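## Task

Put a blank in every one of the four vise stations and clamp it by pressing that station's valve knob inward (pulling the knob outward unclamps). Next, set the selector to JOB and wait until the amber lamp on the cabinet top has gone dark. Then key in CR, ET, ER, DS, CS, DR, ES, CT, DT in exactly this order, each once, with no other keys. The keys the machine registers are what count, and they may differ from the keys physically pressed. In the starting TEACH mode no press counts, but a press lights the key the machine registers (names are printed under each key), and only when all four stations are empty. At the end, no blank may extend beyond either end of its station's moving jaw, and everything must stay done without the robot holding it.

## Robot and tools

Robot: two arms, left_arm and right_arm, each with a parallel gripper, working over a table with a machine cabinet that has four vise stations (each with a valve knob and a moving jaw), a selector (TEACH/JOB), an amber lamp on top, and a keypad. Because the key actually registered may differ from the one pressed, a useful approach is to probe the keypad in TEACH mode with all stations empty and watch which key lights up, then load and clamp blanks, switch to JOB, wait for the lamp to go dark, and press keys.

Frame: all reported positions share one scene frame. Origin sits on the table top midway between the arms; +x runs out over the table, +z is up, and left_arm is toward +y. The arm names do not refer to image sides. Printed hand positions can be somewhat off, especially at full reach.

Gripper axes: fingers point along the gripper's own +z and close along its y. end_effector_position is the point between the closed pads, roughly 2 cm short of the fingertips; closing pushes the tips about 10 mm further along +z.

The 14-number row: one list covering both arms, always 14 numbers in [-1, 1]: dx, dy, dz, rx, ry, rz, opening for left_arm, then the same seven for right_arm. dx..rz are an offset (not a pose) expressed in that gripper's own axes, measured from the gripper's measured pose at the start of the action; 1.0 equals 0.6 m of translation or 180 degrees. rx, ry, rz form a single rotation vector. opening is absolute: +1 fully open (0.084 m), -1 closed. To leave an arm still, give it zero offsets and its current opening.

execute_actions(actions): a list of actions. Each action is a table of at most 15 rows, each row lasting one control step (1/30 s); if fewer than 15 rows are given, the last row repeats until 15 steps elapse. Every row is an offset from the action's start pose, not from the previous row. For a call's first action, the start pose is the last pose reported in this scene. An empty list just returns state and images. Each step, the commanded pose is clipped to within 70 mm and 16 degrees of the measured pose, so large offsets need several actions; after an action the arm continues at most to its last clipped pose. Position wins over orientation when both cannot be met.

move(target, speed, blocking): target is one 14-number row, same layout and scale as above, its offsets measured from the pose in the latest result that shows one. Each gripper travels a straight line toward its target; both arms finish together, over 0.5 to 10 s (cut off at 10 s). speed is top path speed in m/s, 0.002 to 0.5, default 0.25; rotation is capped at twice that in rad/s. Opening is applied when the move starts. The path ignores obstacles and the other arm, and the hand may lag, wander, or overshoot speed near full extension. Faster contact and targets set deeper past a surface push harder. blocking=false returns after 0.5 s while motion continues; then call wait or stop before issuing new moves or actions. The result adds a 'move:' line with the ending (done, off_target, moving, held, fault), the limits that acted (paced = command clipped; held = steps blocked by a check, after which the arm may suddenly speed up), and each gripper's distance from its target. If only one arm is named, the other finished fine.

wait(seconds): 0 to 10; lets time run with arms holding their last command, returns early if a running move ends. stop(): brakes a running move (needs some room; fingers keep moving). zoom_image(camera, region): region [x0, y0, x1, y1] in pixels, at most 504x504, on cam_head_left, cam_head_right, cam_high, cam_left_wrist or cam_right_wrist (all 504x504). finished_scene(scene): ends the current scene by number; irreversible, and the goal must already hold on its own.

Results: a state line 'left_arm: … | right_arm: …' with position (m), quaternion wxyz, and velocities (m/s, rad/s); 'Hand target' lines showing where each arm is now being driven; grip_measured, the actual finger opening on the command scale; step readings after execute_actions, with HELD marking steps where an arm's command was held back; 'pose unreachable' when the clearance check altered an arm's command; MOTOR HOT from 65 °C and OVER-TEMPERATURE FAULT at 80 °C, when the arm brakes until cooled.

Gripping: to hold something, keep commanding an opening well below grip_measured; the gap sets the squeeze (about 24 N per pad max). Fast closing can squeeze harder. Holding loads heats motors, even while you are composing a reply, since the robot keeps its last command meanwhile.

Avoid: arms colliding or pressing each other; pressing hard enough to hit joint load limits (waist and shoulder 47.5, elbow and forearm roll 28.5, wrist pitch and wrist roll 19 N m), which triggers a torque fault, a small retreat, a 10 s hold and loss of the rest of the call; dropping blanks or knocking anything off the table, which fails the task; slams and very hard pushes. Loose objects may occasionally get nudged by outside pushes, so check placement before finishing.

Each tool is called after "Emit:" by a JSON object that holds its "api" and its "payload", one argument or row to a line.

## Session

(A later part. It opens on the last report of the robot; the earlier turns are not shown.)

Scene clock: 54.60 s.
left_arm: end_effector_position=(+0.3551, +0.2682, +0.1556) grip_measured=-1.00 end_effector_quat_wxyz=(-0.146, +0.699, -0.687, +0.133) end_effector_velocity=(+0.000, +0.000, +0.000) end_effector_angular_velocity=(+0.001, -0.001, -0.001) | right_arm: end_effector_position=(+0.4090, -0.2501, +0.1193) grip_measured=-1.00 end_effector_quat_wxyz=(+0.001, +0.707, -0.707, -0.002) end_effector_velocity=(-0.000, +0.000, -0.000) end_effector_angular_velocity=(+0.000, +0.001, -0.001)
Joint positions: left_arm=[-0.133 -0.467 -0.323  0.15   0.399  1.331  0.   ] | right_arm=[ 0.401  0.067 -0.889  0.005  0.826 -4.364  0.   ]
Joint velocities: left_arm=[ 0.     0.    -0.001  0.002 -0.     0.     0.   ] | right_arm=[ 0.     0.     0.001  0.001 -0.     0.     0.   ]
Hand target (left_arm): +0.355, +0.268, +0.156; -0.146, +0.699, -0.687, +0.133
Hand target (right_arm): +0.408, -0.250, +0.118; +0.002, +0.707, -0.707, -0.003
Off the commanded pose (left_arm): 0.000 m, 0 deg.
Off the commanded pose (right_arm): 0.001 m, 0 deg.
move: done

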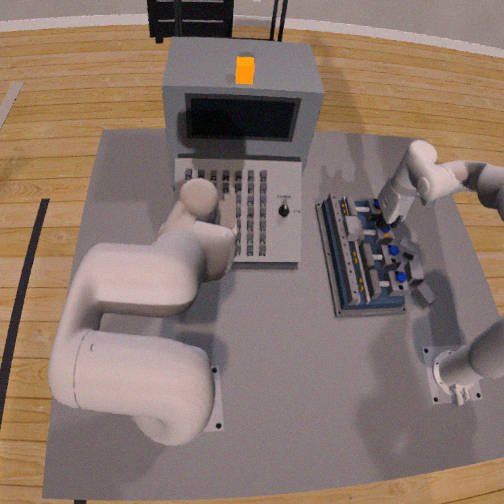

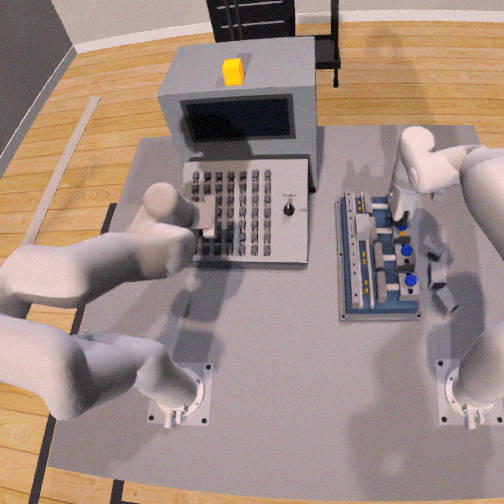

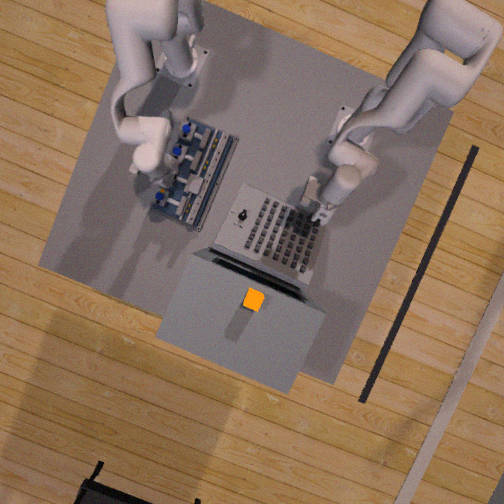

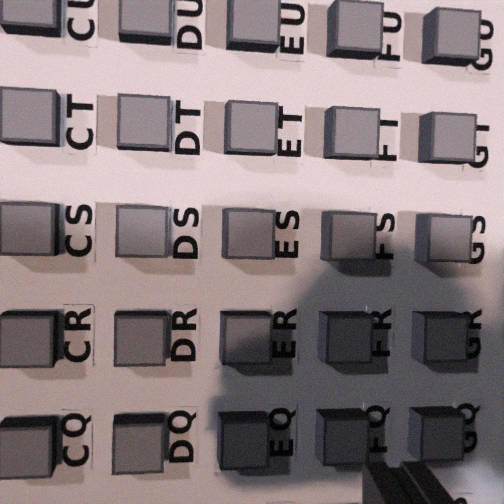

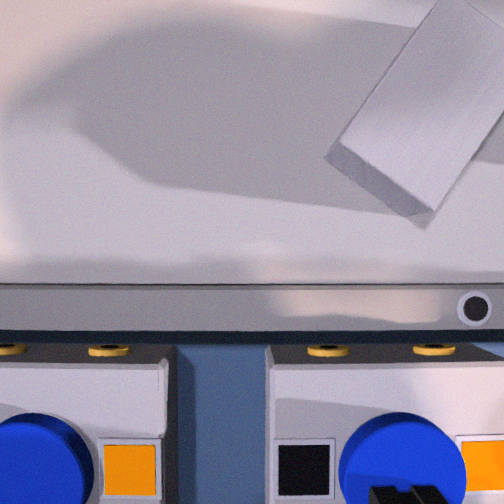

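Emit:
{"api": "execute_actions", "payload": {
  "actions": [
    [[0,0,0,0,0,0,-1,0,0,-0.02,0,0,0,-1],[0,0,0,0,0,0,-1,0,0,-0.025,0,0,0,-1],[0,0,0,0,0,0,-1,0,-0.02,-0.025,0,0,0,-0.5],[0,0,0,0,0,0,-1,0,-0.04,-0.025,0,0,0,0],[0,0,0,0,0,0,-1,0,-0.07,-0.025,0,0,0,0],[0,0,0,0,0,0,-1,0.01,-0.1,-0.025,0,0,0,0],[0,0,0,0,0,0,-1,0.01,-0.14,-0.025,0,0,0,0]]
  ]
}}

Emit:
{"api": "wait", "payload": {
  "seconds": 0.5
}}

Scene clock: 56.07 s.
left_arm: end_effector_position=(+0.3551, +0.2682, +0.1556) grip_measured=-1.00 end_effector_quat_wxyz=(-0.146, +0.699, -0.687, +0.133) end_effector_velocity=(+0.000, -0.000, +0.001) end_effector_angular_velocity=(-0.001, -0.003, -0.000) | right_arm: end_effector_position=(+0.4873, -0.2578, +0.1326) grip_measured=-0.02 end_effector_quat_wxyz=(-0.002, +0.706, -0.708, +0.000) end_effector_velocity=(+0.063, +0.014, -0.010) end_effector_angular_velocity=(-0.014, +0.093, +0.021)
Joint positions: left_arm=[-0.133 -0.467 -0.323  0.15   0.399  1.331  0.   ] | right_arm=[ 0.336  0.264 -1.19   0.002  0.923 -4.425  0.043]
Joint velocities: left_arm=[-0.    -0.001 -0.    -0.    -0.002  0.     0.   ] | right_arm=[-0.012  0.28  -0.382  0.015  0.195 -0.042  0.002]
Hand target (left_arm): +0.355, +0.268, +0.156; -0.146, +0.699, -0.687, +0.133
Hand target (right_arm): +0.493, -0.256, +0.134; +0.000, +0.707, -0.707, -0.002
Off the commanded pose (left_arm): 0.000 m, 0 deg.
Off the commanded pose (right_arm): 0.006 m, 0 deg.
Step readings (end_effector_position):
0: left_arm (+0.3551, +0.2682, +0.1556) | right_arm (+0.4087, -0.2502, +0.1189)
1: left_arm (+0.3551, +0.2682, +0.1556) | right_arm (+0.4087, -0.2502, +0.1189)
2: left_arm (+0.3551, +0.2682, +0.1556) | right_arm (+0.4080, -0.2505, +0.1196)
4: left_arm (+0.3551, +0.2682, +0.1556) | right_arm (+0.4061, -0.2516, +0.1219)
8: left_arm (+0.3551, +0.2682, +0.1556) | right_arm (+0.4361, -0.2531, +0.1316)
15: end_effector_position above

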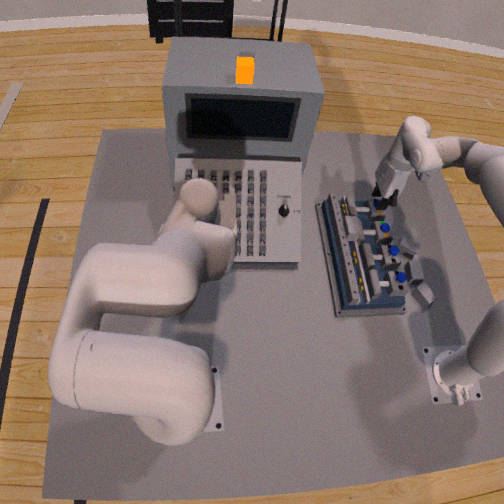

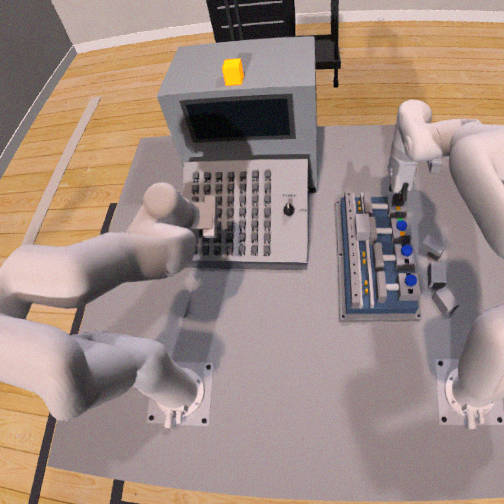

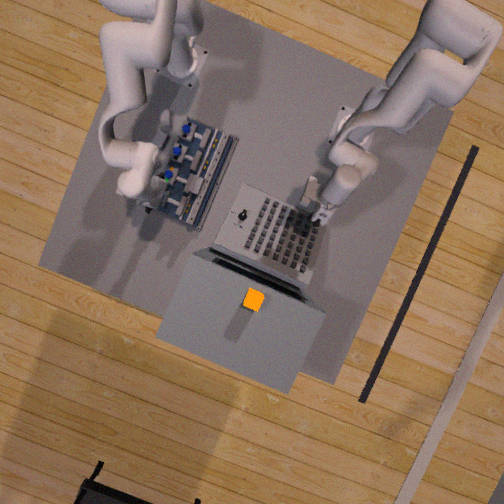

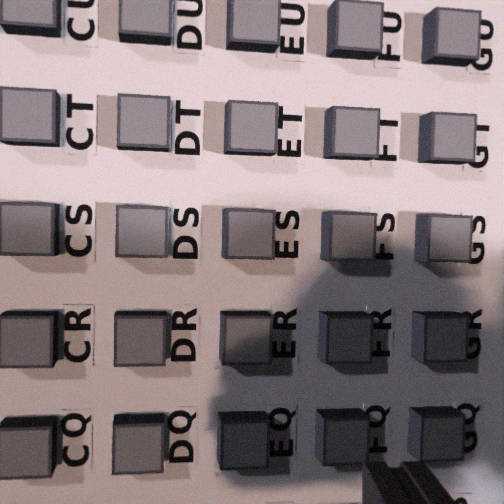

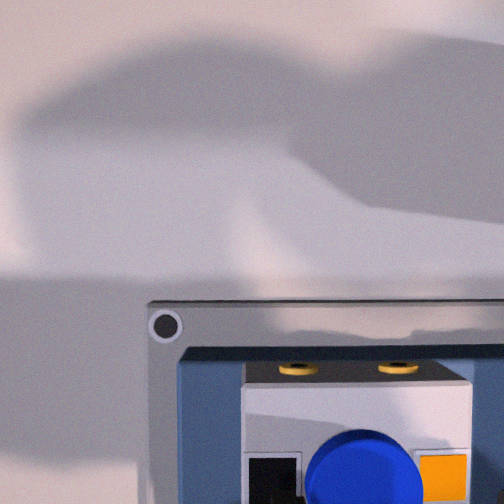

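Scene clock: 56.57 s.
left_arm: end_effector_position=(+0.3551, +0.2682, +0.1556) grip_measured=-1.00 end_effector_quat_wxyz=(-0.146, +0.699, -0.687, +0.133) end_effector_velocity=(+0.000, -0.000, +0.000) end_effector_angular_velocity=(+0.001, +0.000, -0.001) | right_arm: end_effector_position=(+0.4928, -0.2564, +0.1336) grip_measured=-0.01 end_effector_quat_wxyz=(+0.000, +0.707, -0.707, -0.002) end_effector_velocity=(+0.001, -0.000, -0.001) end_effector_angular_velocity=(-0.001, -0.000, +0.000)
Joint positions: left_arm=[-0.133 -0.467 -0.323  0.15   0.399  1.331  0.   ] | right_arm=[ 0.335  0.285 -1.223  0.003  0.941 -4.428  0.044]
Joint velocities: left_arm=[-0.    -0.    -0.001  0.     0.001  0.     0.   ] | right_arm=[-0.     0.004 -0.004 -0.001 -0.     0.     0.   ]
Hand target (left_arm): +0.355, +0.268, +0.156; -0.146, +0.699, -0.687, +0.133
Hand target (right_arm): +0.493, -0.256, +0.134; +0.000, +0.707, -0.707, -0.002
Off the commanded pose (left_arm): 0.000 m, 0 deg.
Off the commanded pose (right_arm): 0.000 m, 0 deg.
wait: 0.50 s; at rest by 0.30 s

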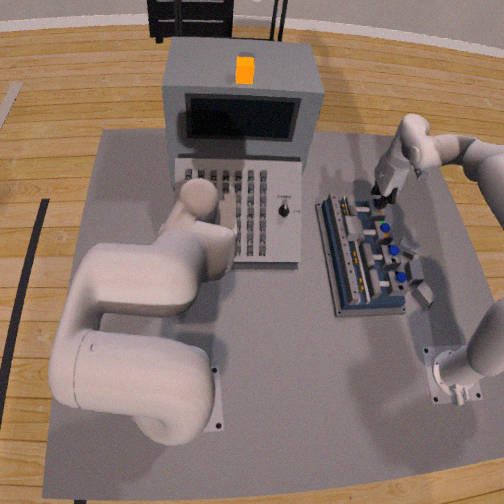

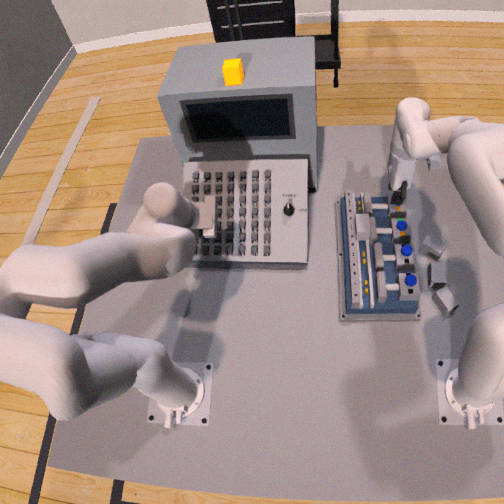

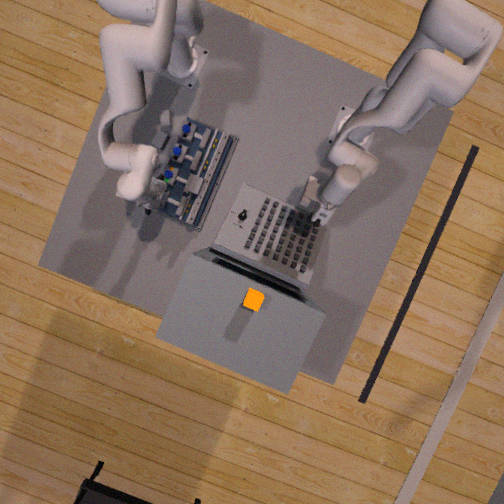

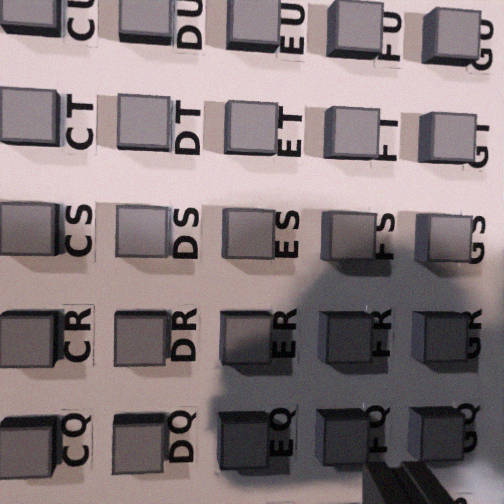

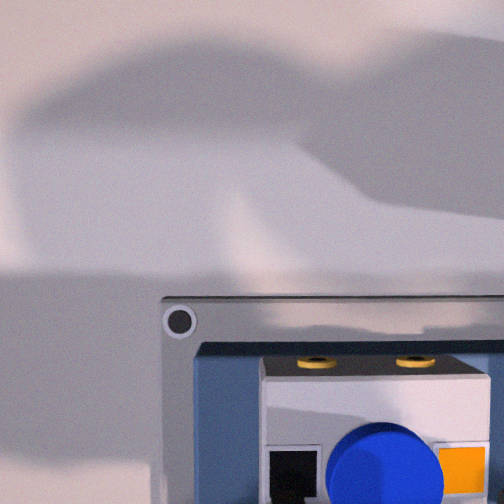

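Green on station 3. Pull knob 4.

Emit:
{"api": "execute_actions", "payload": {
  "actions": [
    [[0,0,0,0,0,0,-1,0,0,0.01,0,0,0,0],[0,0,0,0,0,0,-1,0,0,0.02,0,0,0,0],[0,0,0,0,0,0,-1,0,0,0.03,0,0,0,0],[0,0,0,0,0,0,-1,0.003,-0.002,0.042,0,0,0,0]],
    [[0,0,0,0,0,0,-1,0,0,0,0,0,0,-0.3],[0,0,0,0,0,0,-1,0,0,0,0,0,0,-0.4],[0,0,0,0,0,0,-1,0,0,0,0,0,0,-0.5],[0,0,0,0,0,0,-1,0,0,0,0,0,0,-0.8]],
    [[0,0,0,0,0,0,-1,0,0,-0.004,0,0,0,-0.8],[0,0,0,0,0,0,-1,0,0,-0.008,0,0,0,-0.8],[0,0,0,0,0,0,-1,0,0,-0.012,0,0,0,-0.8],[0,0,0,0,0,0,-1,0,0,-0.016,0,0,0,-0.8],[0,0,0,0,0,0,-1,0,0,-0.018,0,0,0,-0.8]]
  ]
}}

Scene clock: 59.23 s.
left_arm: end_effector_position=(+0.3551, +0.2682, +0.1556) grip_measured=-1.00 end_effector_quat_wxyz=(-0.146, +0.699, -0.687, +0.133) end_effector_velocity=(+0.000, +0.000, +0.000) end_effector_angular_velocity=(-0.000, -0.001, -0.000) | right_arm: end_effector_position=(+0.4933, -0.2580, +0.1185) grip_measured=-0.39 end_effector_quat_wxyz=(+0.001, +0.707, -0.707, -0.002) end_effector_velocity=(+0.000, +0.000, +0.001) end_effector_angular_velocity=(+0.000, -0.000, -0.000)
Joint positions: left_arm=[-0.133 -0.467 -0.323  0.15   0.399  1.331  0.   ] | right_arm=[ 0.332  0.307 -1.209  0.004  0.906 -4.432  0.027]
Joint velocities: left_arm=[ 0.    -0.001  0.    -0.    -0.001  0.001  0.   ] | right_arm=[-0.    -0.001 -0.002  0.     0.003  0.    -0.   ]
Hand target (left_arm): +0.355, +0.268, +0.156; -0.146, +0.699, -0.687, +0.133
Hand target (right_arm): +0.494, -0.258, +0.120; +0.001, +0.707, -0.707, -0.002
Off the commanded pose (left_arm): 0.000 m, 0 deg.
Off the commanded pose (right_arm): 0.001 m, 0 deg.
Step readings (end_effector_position; steps 1 to 15: 1st action; 16 to 30: 2nd action; 31 to 45: 3rd action):
0: left_arm (+0.3551, +0.2682, +0.1556) | right_arm (+0.4929, -0.2564, +0.1335)
1: left_arm (+0.3551, +0.2682, +0.1556) | right_arm (+0.4929, -0.2564, +0.1335)
2: left_arm (+0.3551, +0.2682, +0.1556) | right_arm (+0.4932, -0.2563, +0.1330)
4: left_arm (+0.3551, +0.2682, +0.1556) | right_arm (+0.4937, -0.2561, +0.1285)
8: left_arm (+0.3551, +0.2682, +0.1556) | right_arm (+0.4917, -0.2582, +0.1109)
15: left_arm (+0.3551, +0.2682, +0.1556) | right_arm (+0.4942, -0.2579, +0.1092)
16: left_arm (+0.3551, +0.2682, +0.1556) | right_arm (+0.4942, -0.2579, +0.1091)
17: left_arm (+0.3551, +0.2682, +0.1556) | right_arm (+0.4941, -0.2579, +0.1090)
19: left_arm (+0.3551, +0.2682, +0.1556) | right_arm (+0.4934, -0.2580, +0.1089)
23: left_arm (+0.3551, +0.2682, +0.1556) | right_arm (+0.4933, -0.2579, +0.1090)
30: left_arm (+0.3551, +0.2682, +0.1556) | right_arm (+0.4935, -0.2579, +0.1090)
31: left_arm (+0.3551, +0.2682, +0.1556) | right_arm (+0.4935, -0.2579, +0.1091)
32: left_arm (+0.3551, +0.2682, +0.1556) | right_arm (+0.4934, -0.2579, +0.1092)
34: left_arm (+0.3551, +0.2682, +0.1556) | right_arm (+0.4932, -0.2580, +0.1099)
38: left_arm (+0.3551, +0.2682, +0.1556) | right_arm (+0.4933, -0.2580, +0.1163)
45: end_effector_position above

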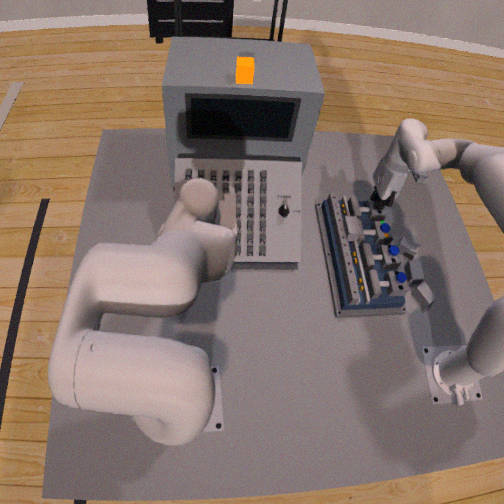

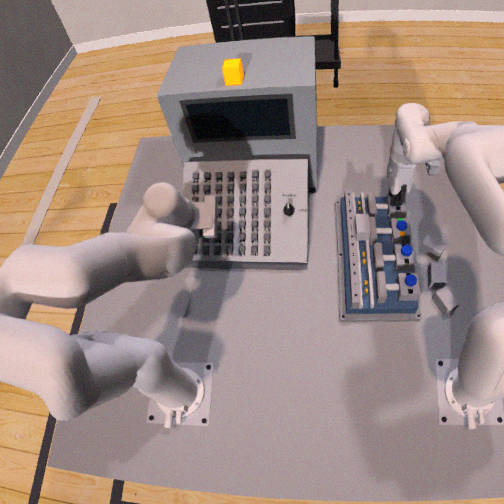

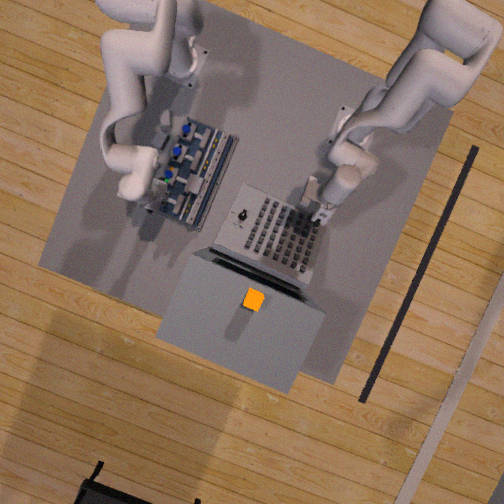

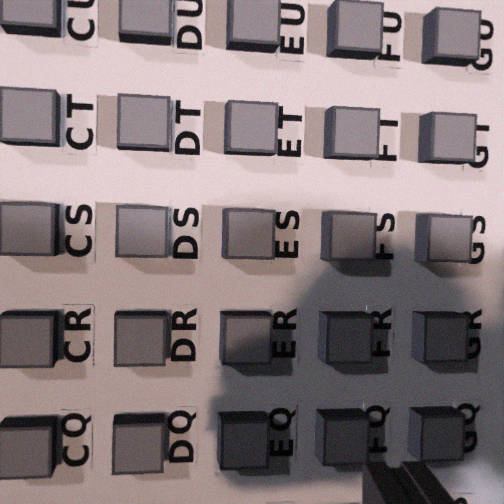

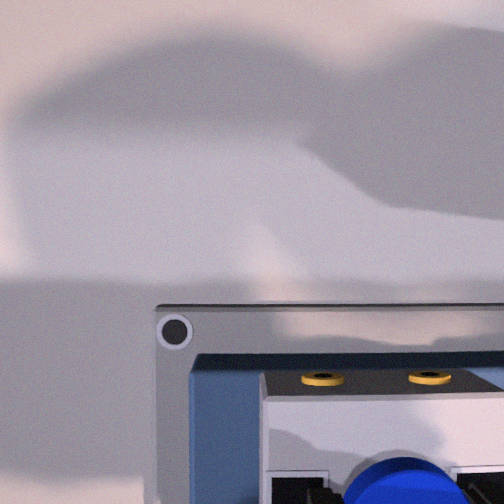

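Emit:
{"api": "execute_actions", "payload": {
  "actions": [
    [[0,0,0,0,0,0,-1,0,0,0.002,0,0,0,0],[0,0,0,0,0,0,-1,0,0,0.002,0,0,0,0],[0,0,0,0,0,0,-1,0,0,0.002,0,0,0,0],[0,0,0,0,0,0,-1,0,0,0,0,0,0,0],[0,0,0,0,0,0,-1,0,0,-0.01,0,0,0,0],[0,0,0,0,0,0,-1,0,0,-0.025,0,0,0,0],[0,0,0,0,0,0,-1,0,0,-0.04,0,0,0,0]]
  ]
}}

Emit:
{"api": "move", "payload": {
  "target": [0,0,0,0,0,0,-1,0.157,0.18,0.03,0,0,-0.313,0.6],
  "speed": 0.4
}}

Scene clock: 62.17 s.
left_arm: end_effector_position=(+0.3551, +0.2682, +0.1556) grip_measured=-1.00 end_effector_quat_wxyz=(-0.146, +0.699, -0.687, +0.133) end_effector_velocity=(-0.000, +0.000, -0.000) end_effector_angular_velocity=(+0.000, +0.000, -0.000) | right_arm: end_effector_position=(+0.4945, -0.2579, +0.1438) grip_measured=-0.01 end_effector_quat_wxyz=(-0.001, +0.707, -0.707, -0.001) end_effector_velocity=(-0.019, -0.005, -0.022) end_effector_angular_velocity=(-0.021, +0.075, +0.000)
Joint positions: left_arm=[-0.133 -0.467 -0.323  0.15   0.399  1.331  0.   ] | right_arm=[ 0.332  0.273 -1.238  0.003  0.965 -4.432  0.043]
Joint velocities: left_arm=[ 0.     0.    -0.     0.     0.001  0.     0.   ] | right_arm=[0.001 0.021 0.022 0.001 0.035 0.    0.   ]
Hand target (left_arm): +0.355, +0.268, +0.156; -0.146, +0.699, -0.687, +0.133
Hand target (right_arm): +0.493, -0.258, +0.143; +0.001, +0.707, -0.707, -0.002
Off the commanded pose (left_arm): 0.000 m, 0 deg.
Off the commanded pose (right_arm): 0.002 m, 0 deg.
Step readings (end_effector_position):
0: left_arm (+0.3551, +0.2682, +0.1556) | right_arm (+0.4934, -0.2580, +0.1194)
1: left_arm (+0.3551, +0.2682, +0.1556) | right_arm (+0.4934, -0.2580, +0.1194)
2: left_arm (+0.3551, +0.2682, +0.1556) | right_arm (+0.4934, -0.2580, +0.1192)
4: left_arm (+0.3551, +0.2682, +0.1556) | right_arm (+0.4964, -0.2576, +0.1239)
8: left_arm (+0.3551, +0.2682, +0.1556) | right_arm (+0.4957, -0.2578, +0.1309)
15: end_effector_position above

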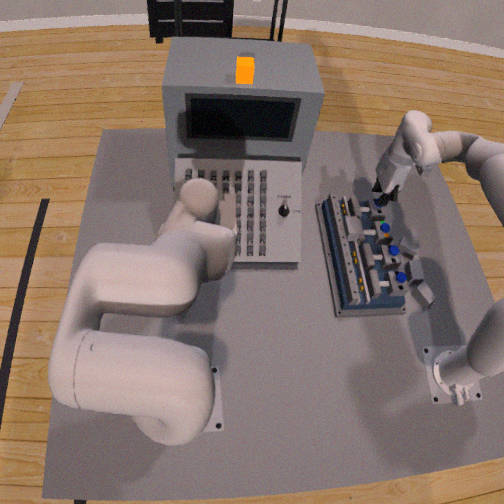

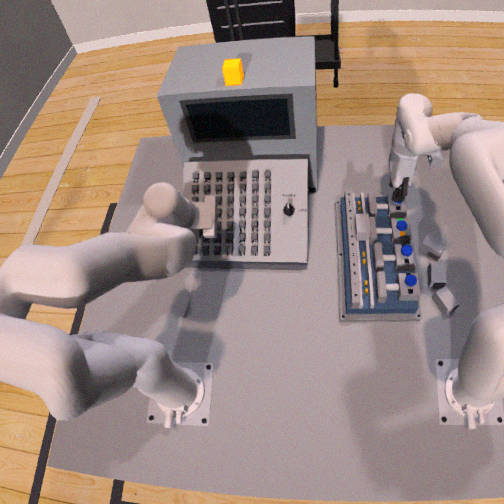

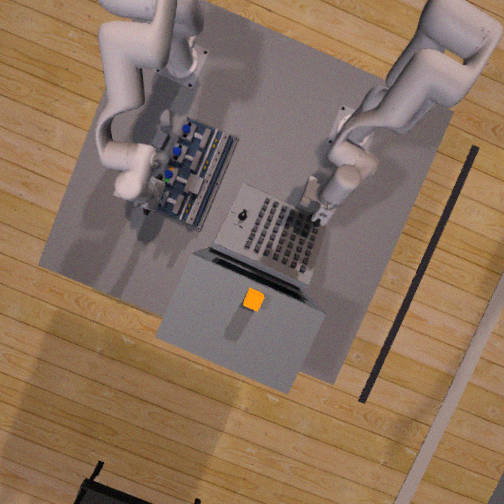

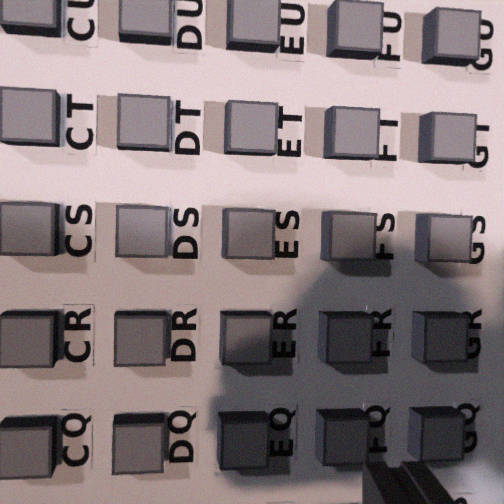

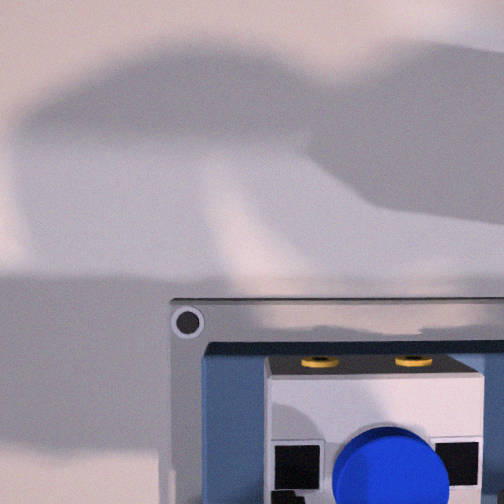

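Scene clock: 63.97 s.
left_arm: end_effector_position=(+0.3551, +0.2682, +0.1556) grip_measured=-1.00 end_effector_quat_wxyz=(-0.146, +0.699, -0.687, +0.133) end_effector_velocity=(-0.000, +0.000, -0.000) end_effector_angular_velocity=(-0.000, +0.000, +0.000) | right_arm: end_effector_position=(+0.3865, -0.3520, +0.1259) grip_measured=+0.59 end_effector_quat_wxyz=(-0.001, +0.957, -0.290, -0.001) end_effector_velocity=(-0.001, -0.000, +0.001) end_effector_angular_velocity=(+0.004, -0.002, +0.005)
Joint positions: left_arm=[-0.133 -0.467 -0.323  0.15   0.399  1.331  0.   ] | right_arm=[ 0.182 -0.097 -0.72   0.003  0.818 -5.564  0.069]
Joint velocities: left_arm=[ 0. -0.  0. -0. -0. -0.  0.] | right_arm=[-0.002 -0.006  0.005  0.005 -0.001 -0.011  0.   ]
Hand target (left_arm): +0.355, +0.268, +0.156; -0.146, +0.699, -0.687, +0.133
Hand target (right_arm): +0.386, -0.352, +0.126; -0.001, +0.957, -0.290, -0.001
Off the commanded pose (left_arm): 0.000 m, 0 deg.
Off the commanded pose (right_arm): 0.000 m, 0 deg.
move: done

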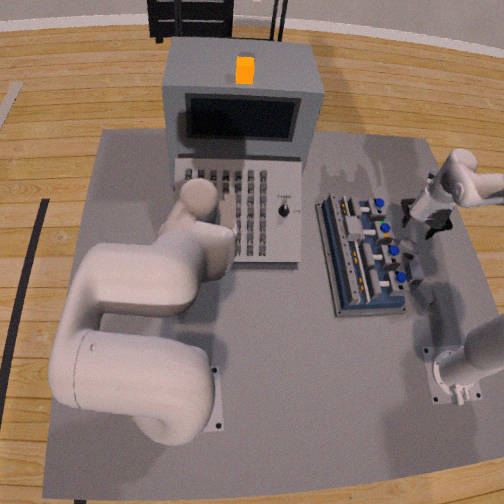

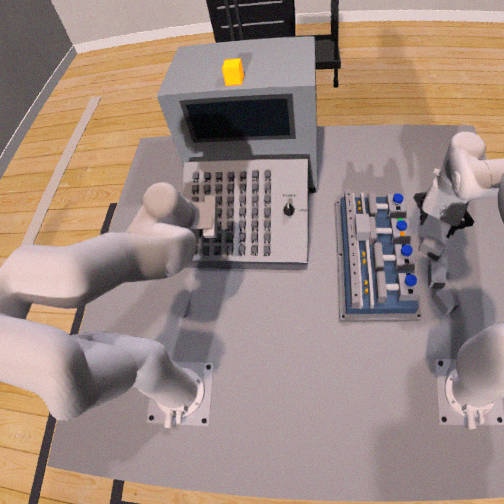

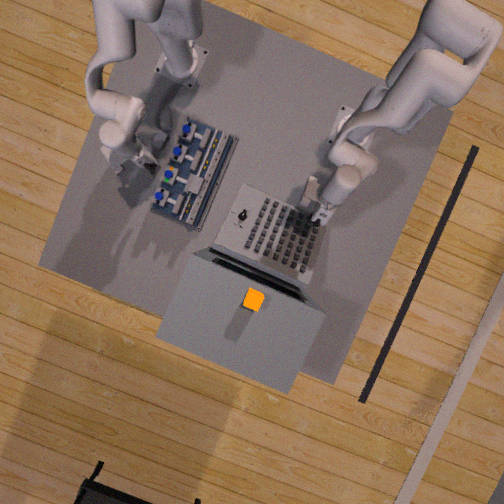

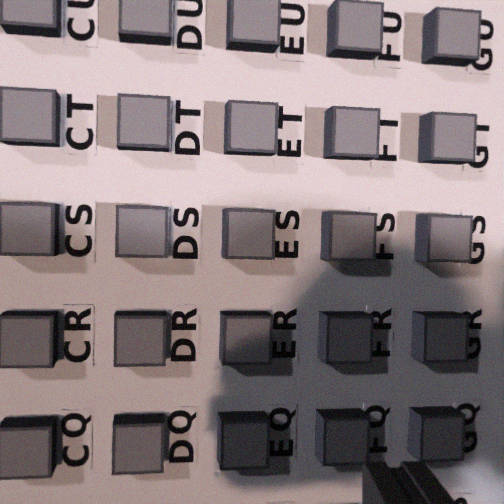

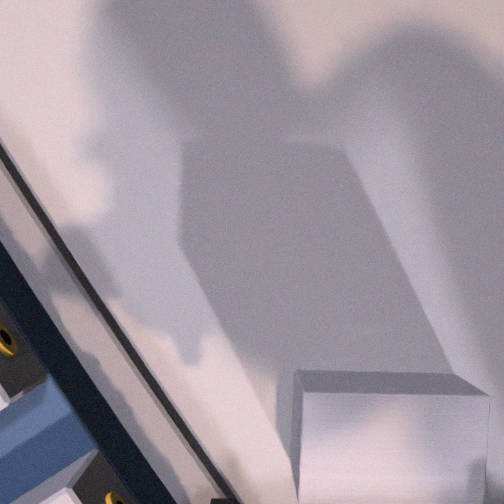

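Emit:
{"api": "move", "payload": {
  "target": [0,0,0,0,0,0,-1,0,0.021,0.09,0,0,0.003,0.7],
  "speed": 0.15
}}

Scene clock: 65.60 s.
left_arm: end_effector_position=(+0.3551, +0.2682, +0.1556) grip_measured=-1.00 end_effector_quat_wxyz=(-0.146, +0.699, -0.687, +0.133) end_effector_velocity=(-0.000, +0.000, -0.000) end_effector_angular_velocity=(+0.000, +0.001, +0.000) | right_arm: end_effector_position=(+0.3796, -0.3622, +0.0724) grip_measured=+0.70 end_effector_quat_wxyz=(-0.001, +0.956, -0.294, -0.000) end_effector_velocity=(-0.001, -0.000, -0.003) end_effector_angular_velocity=(-0.000, +0.004, -0.000)
Joint positions: left_arm=[-0.133 -0.467 -0.323  0.15   0.399  1.331  0.   ] | right_arm=[ 0.159 -0.002 -0.641  0.004  0.642 -5.579  0.073]
Joint velocities: left_arm=[ 0.     0.001  0.    -0.    -0.     0.     0.   ] | right_arm=[-0.001  0.006  0.003  0.    -0.005 -0.    -0.   ]
Hand target (left_arm): +0.355, +0.268, +0.156; -0.146, +0.699, -0.687, +0.133
Hand target (right_arm): +0.379, -0.362, +0.072; -0.001, +0.956, -0.294, -0.001
Off the commanded pose (left_arm): 0.000 m, 0 deg.
Off the commanded pose (right_arm): 0.001 m, 0 deg.
move: done

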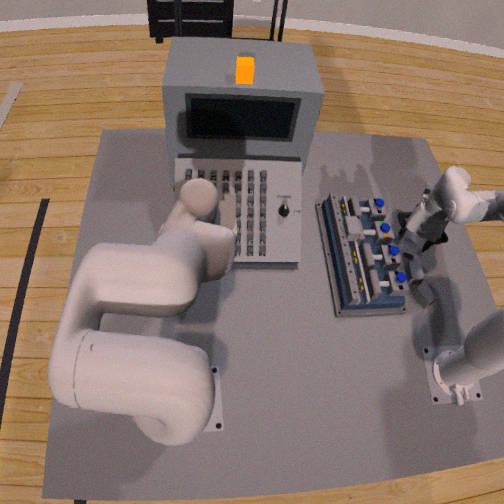

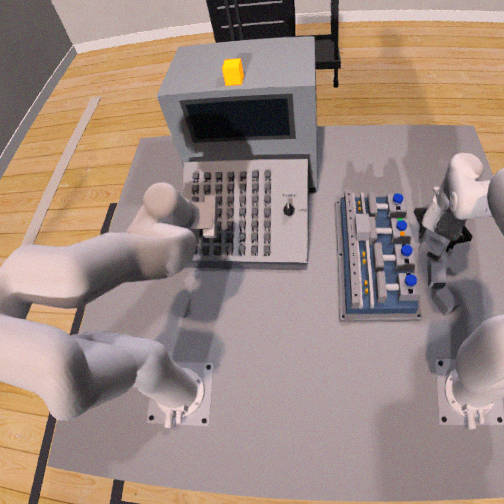

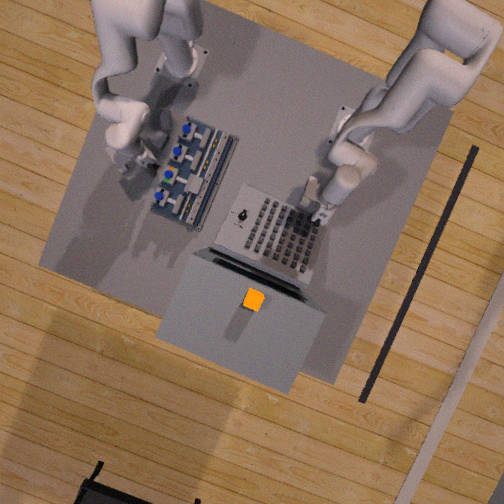

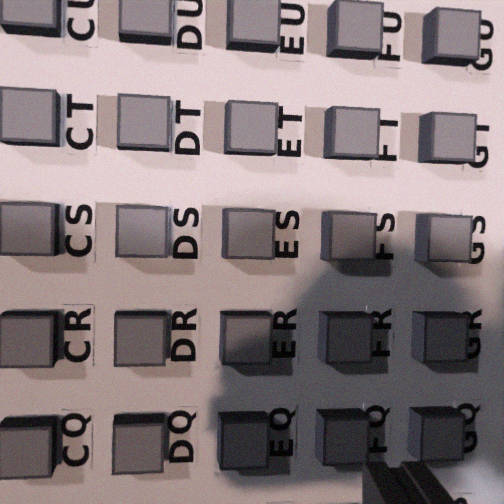

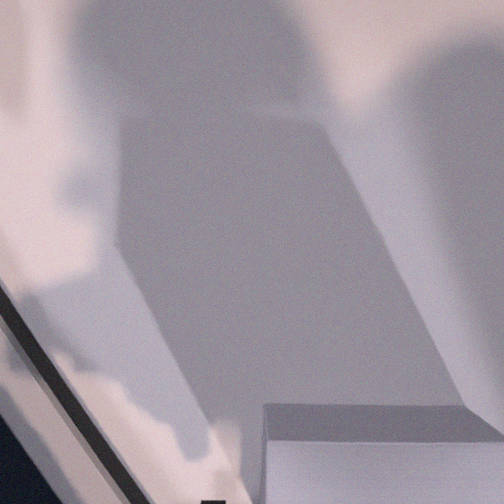

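Good. Descend, grip, lift.

Emit:
{"api": "execute_actions", "payload": {
  "actions": [
    [[0,0,0,0,0,0,-1,0,0,0.01,0,0,0,0.7],[0,0,0,0,0,0,-1,0,0,0.02,0,0,0,0.7],[0,0,0,0,0,0,-1,0,0,0.03,0,0,0,0.65],[0,0,0,0,0,0,-1,0,0,0.04,0,0,0,0.6],[0,0,0,0,0,0,-1,0,0,0.047,0,0,0,0.6],[0,0,0,0,0,0,-1,0,0,0.053,0,0,0,0.6]],
    [[0,0,0,0,0,0,-1,0,0,0,0,0,0,0.45],[0,0,0,0,0,0,-1,0,0,0,0,0,0,0.4],[0,0,0,0,0,0,-1,0,0,0,0,0,0,0.3],[0,0,0,0,0,0,-1,0,0,0,0,0,0,0.2],[0,0,0,0,0,0,-1,0,0,0,0,0,0,-0.2]]
  ]
}}

Emit:
{"api": "move", "payload": {
  "target": [0,0,0,0,0,0,-1,0,0,-0.2,0,0,0,-0.2]
}}

Scene clock: 67.53 s.
left_arm: end_effector_position=(+0.3551, +0.2682, +0.1556) grip_measured=-1.00 end_effector_quat_wxyz=(-0.146, +0.699, -0.687, +0.133) end_effector_velocity=(-0.000, +0.000, +0.000) end_effector_angular_velocity=(-0.000, +0.000, +0.001) | right_arm: end_effector_position=(+0.3798, -0.3620, +0.0414) grip_measured=+0.38 end_effector_quat_wxyz=(-0.001, +0.956, -0.294, +0.000) end_effector_velocity=(-0.001, -0.000, -0.001) end_effector_angular_velocity=(-0.001, +0.002, -0.000)
Joint positions: left_arm=[-0.133 -0.467 -0.323  0.15   0.399  1.331  0.   ] | right_arm=[ 0.16   0.083 -0.626  0.005  0.541 -5.58   0.06 ]
Joint velocities: left_arm=[ 0.    -0.    -0.    -0.001  0.001 -0.     0.   ] | right_arm=[-0.    -0.001  0.002 -0.001  0.     0.     0.   ]
Hand target (left_arm): +0.355, +0.268, +0.156; -0.146, +0.699, -0.687, +0.133
Hand target (right_arm): +0.380, -0.362, +0.041; -0.001, +0.956, -0.294, -0.000
Off the commanded pose (left_arm): 0.000 m, 0 deg.
Off the commanded pose (right_arm): 0.000 m, 0 deg.
Step readings (end_effector_position; steps 1 to 15: 1st action; 16 to 30: 2nd action):
0: left_arm (+0.3551, +0.2682, +0.1556) | right_arm (+0.3793, -0.3622, +0.0719)
1: left_arm (+0.3551, +0.2682, +0.1556) | right_arm (+0.3793, -0.3622, +0.0719)
2: left_arm (+0.3551, +0.2682, +0.1556) | right_arm (+0.3797, -0.3622, +0.0714)
4: left_arm (+0.3551, +0.2682, +0.1556) | right_arm (+0.3804, -0.3620, +0.0670)
8: left_arm (+0.3551, +0.2682, +0.1556) | right_arm (+0.3776, -0.3623, +0.0490)
15: left_arm (+0.3551, +0.2682, +0.1556) | right_arm (+0.3796, -0.3620, +0.0413)
16: left_arm (+0.3551, +0.2682, +0.1556) | right_arm (+0.3798, -0.3620, +0.0413)
17: left_arm (+0.3551, +0.2682, +0.1556) | right_arm (+0.3798, -0.3620, +0.0413)
19: left_arm (+0.3551, +0.2682, +0.1556) | right_arm (+0.3798, -0.3620, +0.0414)
23: left_arm (+0.3551, +0.2682, +0.1556) | right_arm (+0.3798, -0.3620, +0.0415)
30: end_effector_position above

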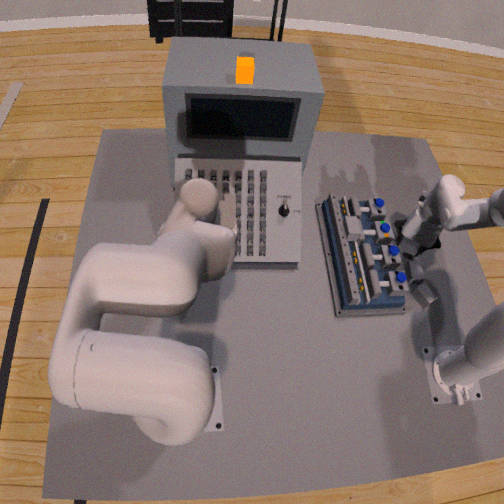

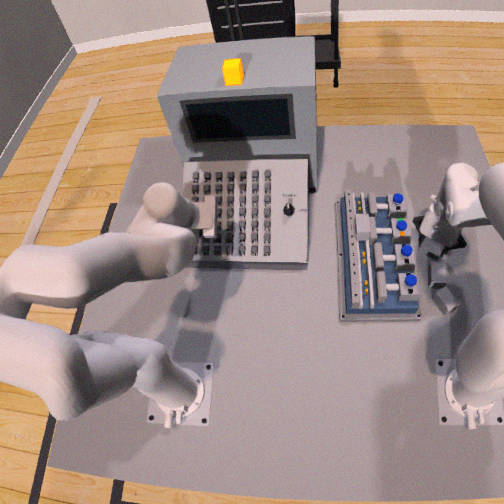

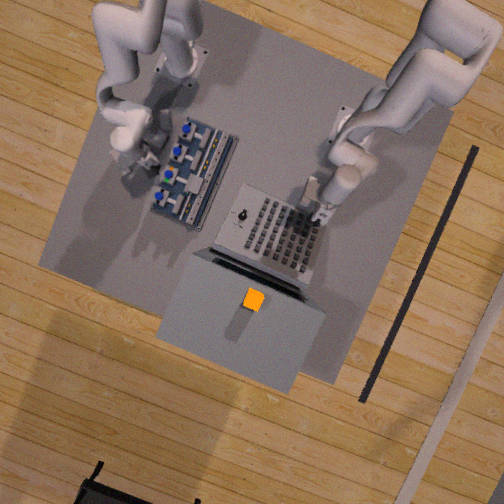

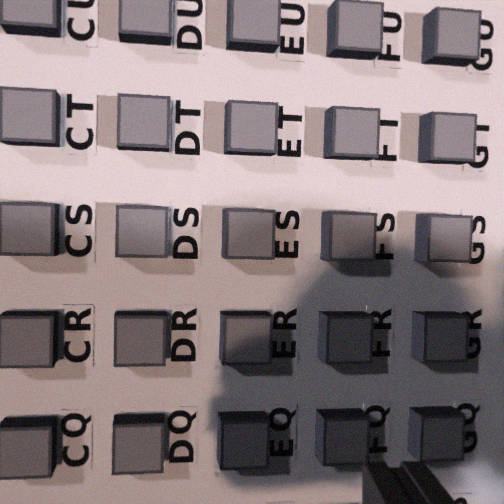

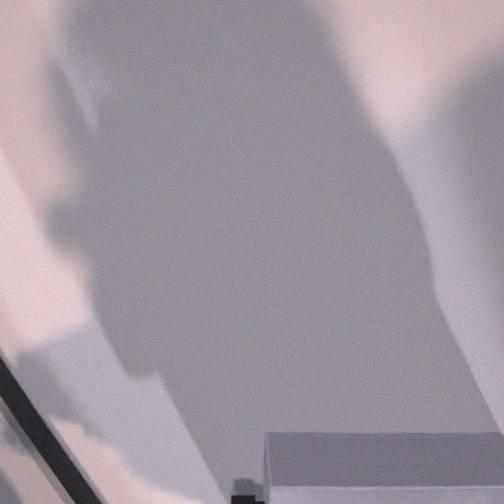

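Scene clock: 68.53 s.
left_arm: end_effector_position=(+0.3551, +0.2682, +0.1556) grip_measured=-1.00 end_effector_quat_wxyz=(-0.146, +0.699, -0.687, +0.133) end_effector_velocity=(-0.000, +0.000, -0.000) end_effector_angular_velocity=(+0.001, +0.001, -0.000) | right_arm: end_effector_position=(+0.3796, -0.3626, +0.1605) grip_measured=+0.38 end_effector_quat_wxyz=(-0.001, +0.956, -0.294, -0.001) end_effector_velocity=(+0.003, +0.000, +0.006) end_effector_angular_velocity=(+0.001, -0.010, -0.000)
Joint positions: left_arm=[-0.133 -0.467 -0.323  0.15   0.399  1.331  0.   ] | right_arm=[ 0.158 -0.185 -0.74   0.002  0.925 -5.578  0.06 ]
Joint velocities: left_arm=[ 0.     0.001 -0.001  0.001  0.001 -0.     0.   ] | right_arm=[-0.    -0.005 -0.012  0.     0.007 -0.     0.   ]
Hand target (left_arm): +0.355, +0.268, +0.156; -0.146, +0.699, -0.687, +0.133
Hand target (right_arm): +0.380, -0.363, +0.161; -0.001, +0.956, -0.294, +0.000
Off the commanded pose (left_arm): 0.000 m, 0 deg.
Off the commanded pose (right_arm): 0.001 m, 0 deg.
move: done

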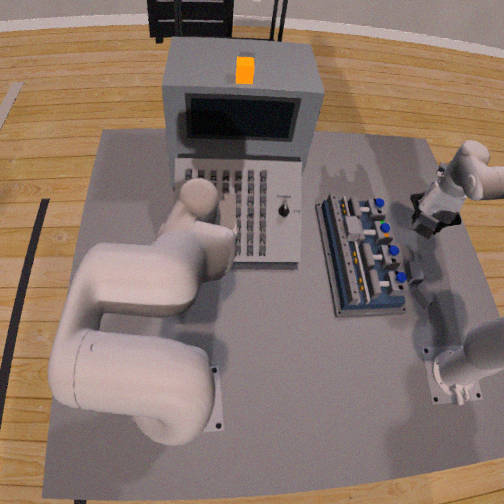

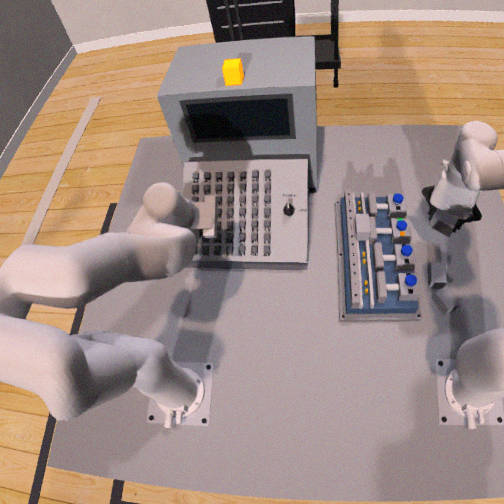

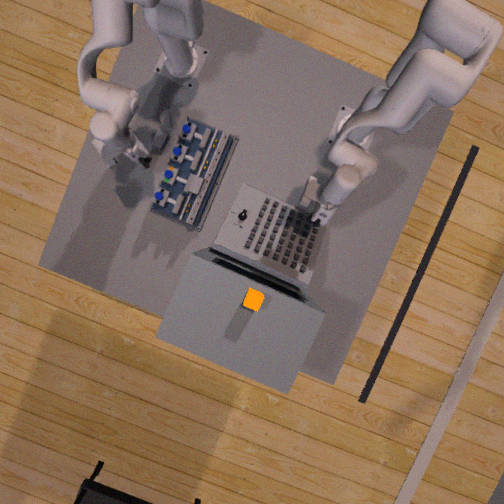

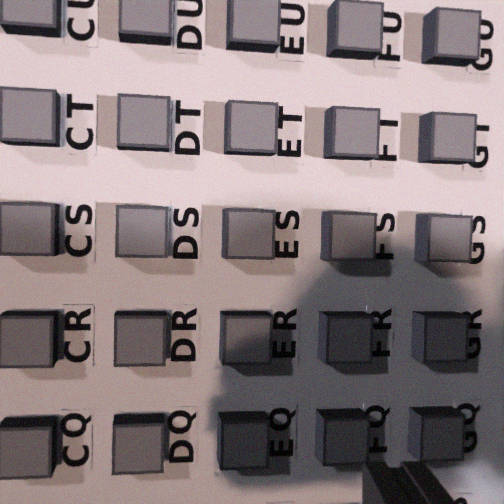

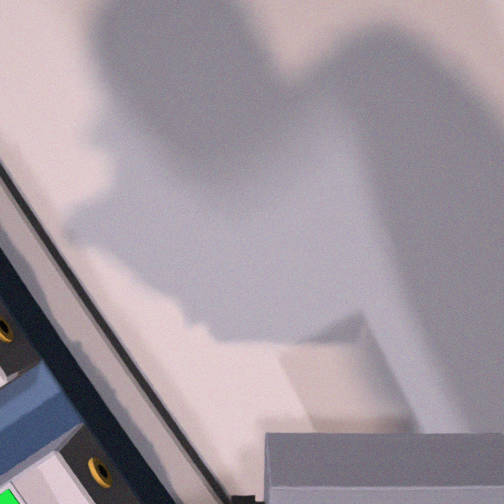

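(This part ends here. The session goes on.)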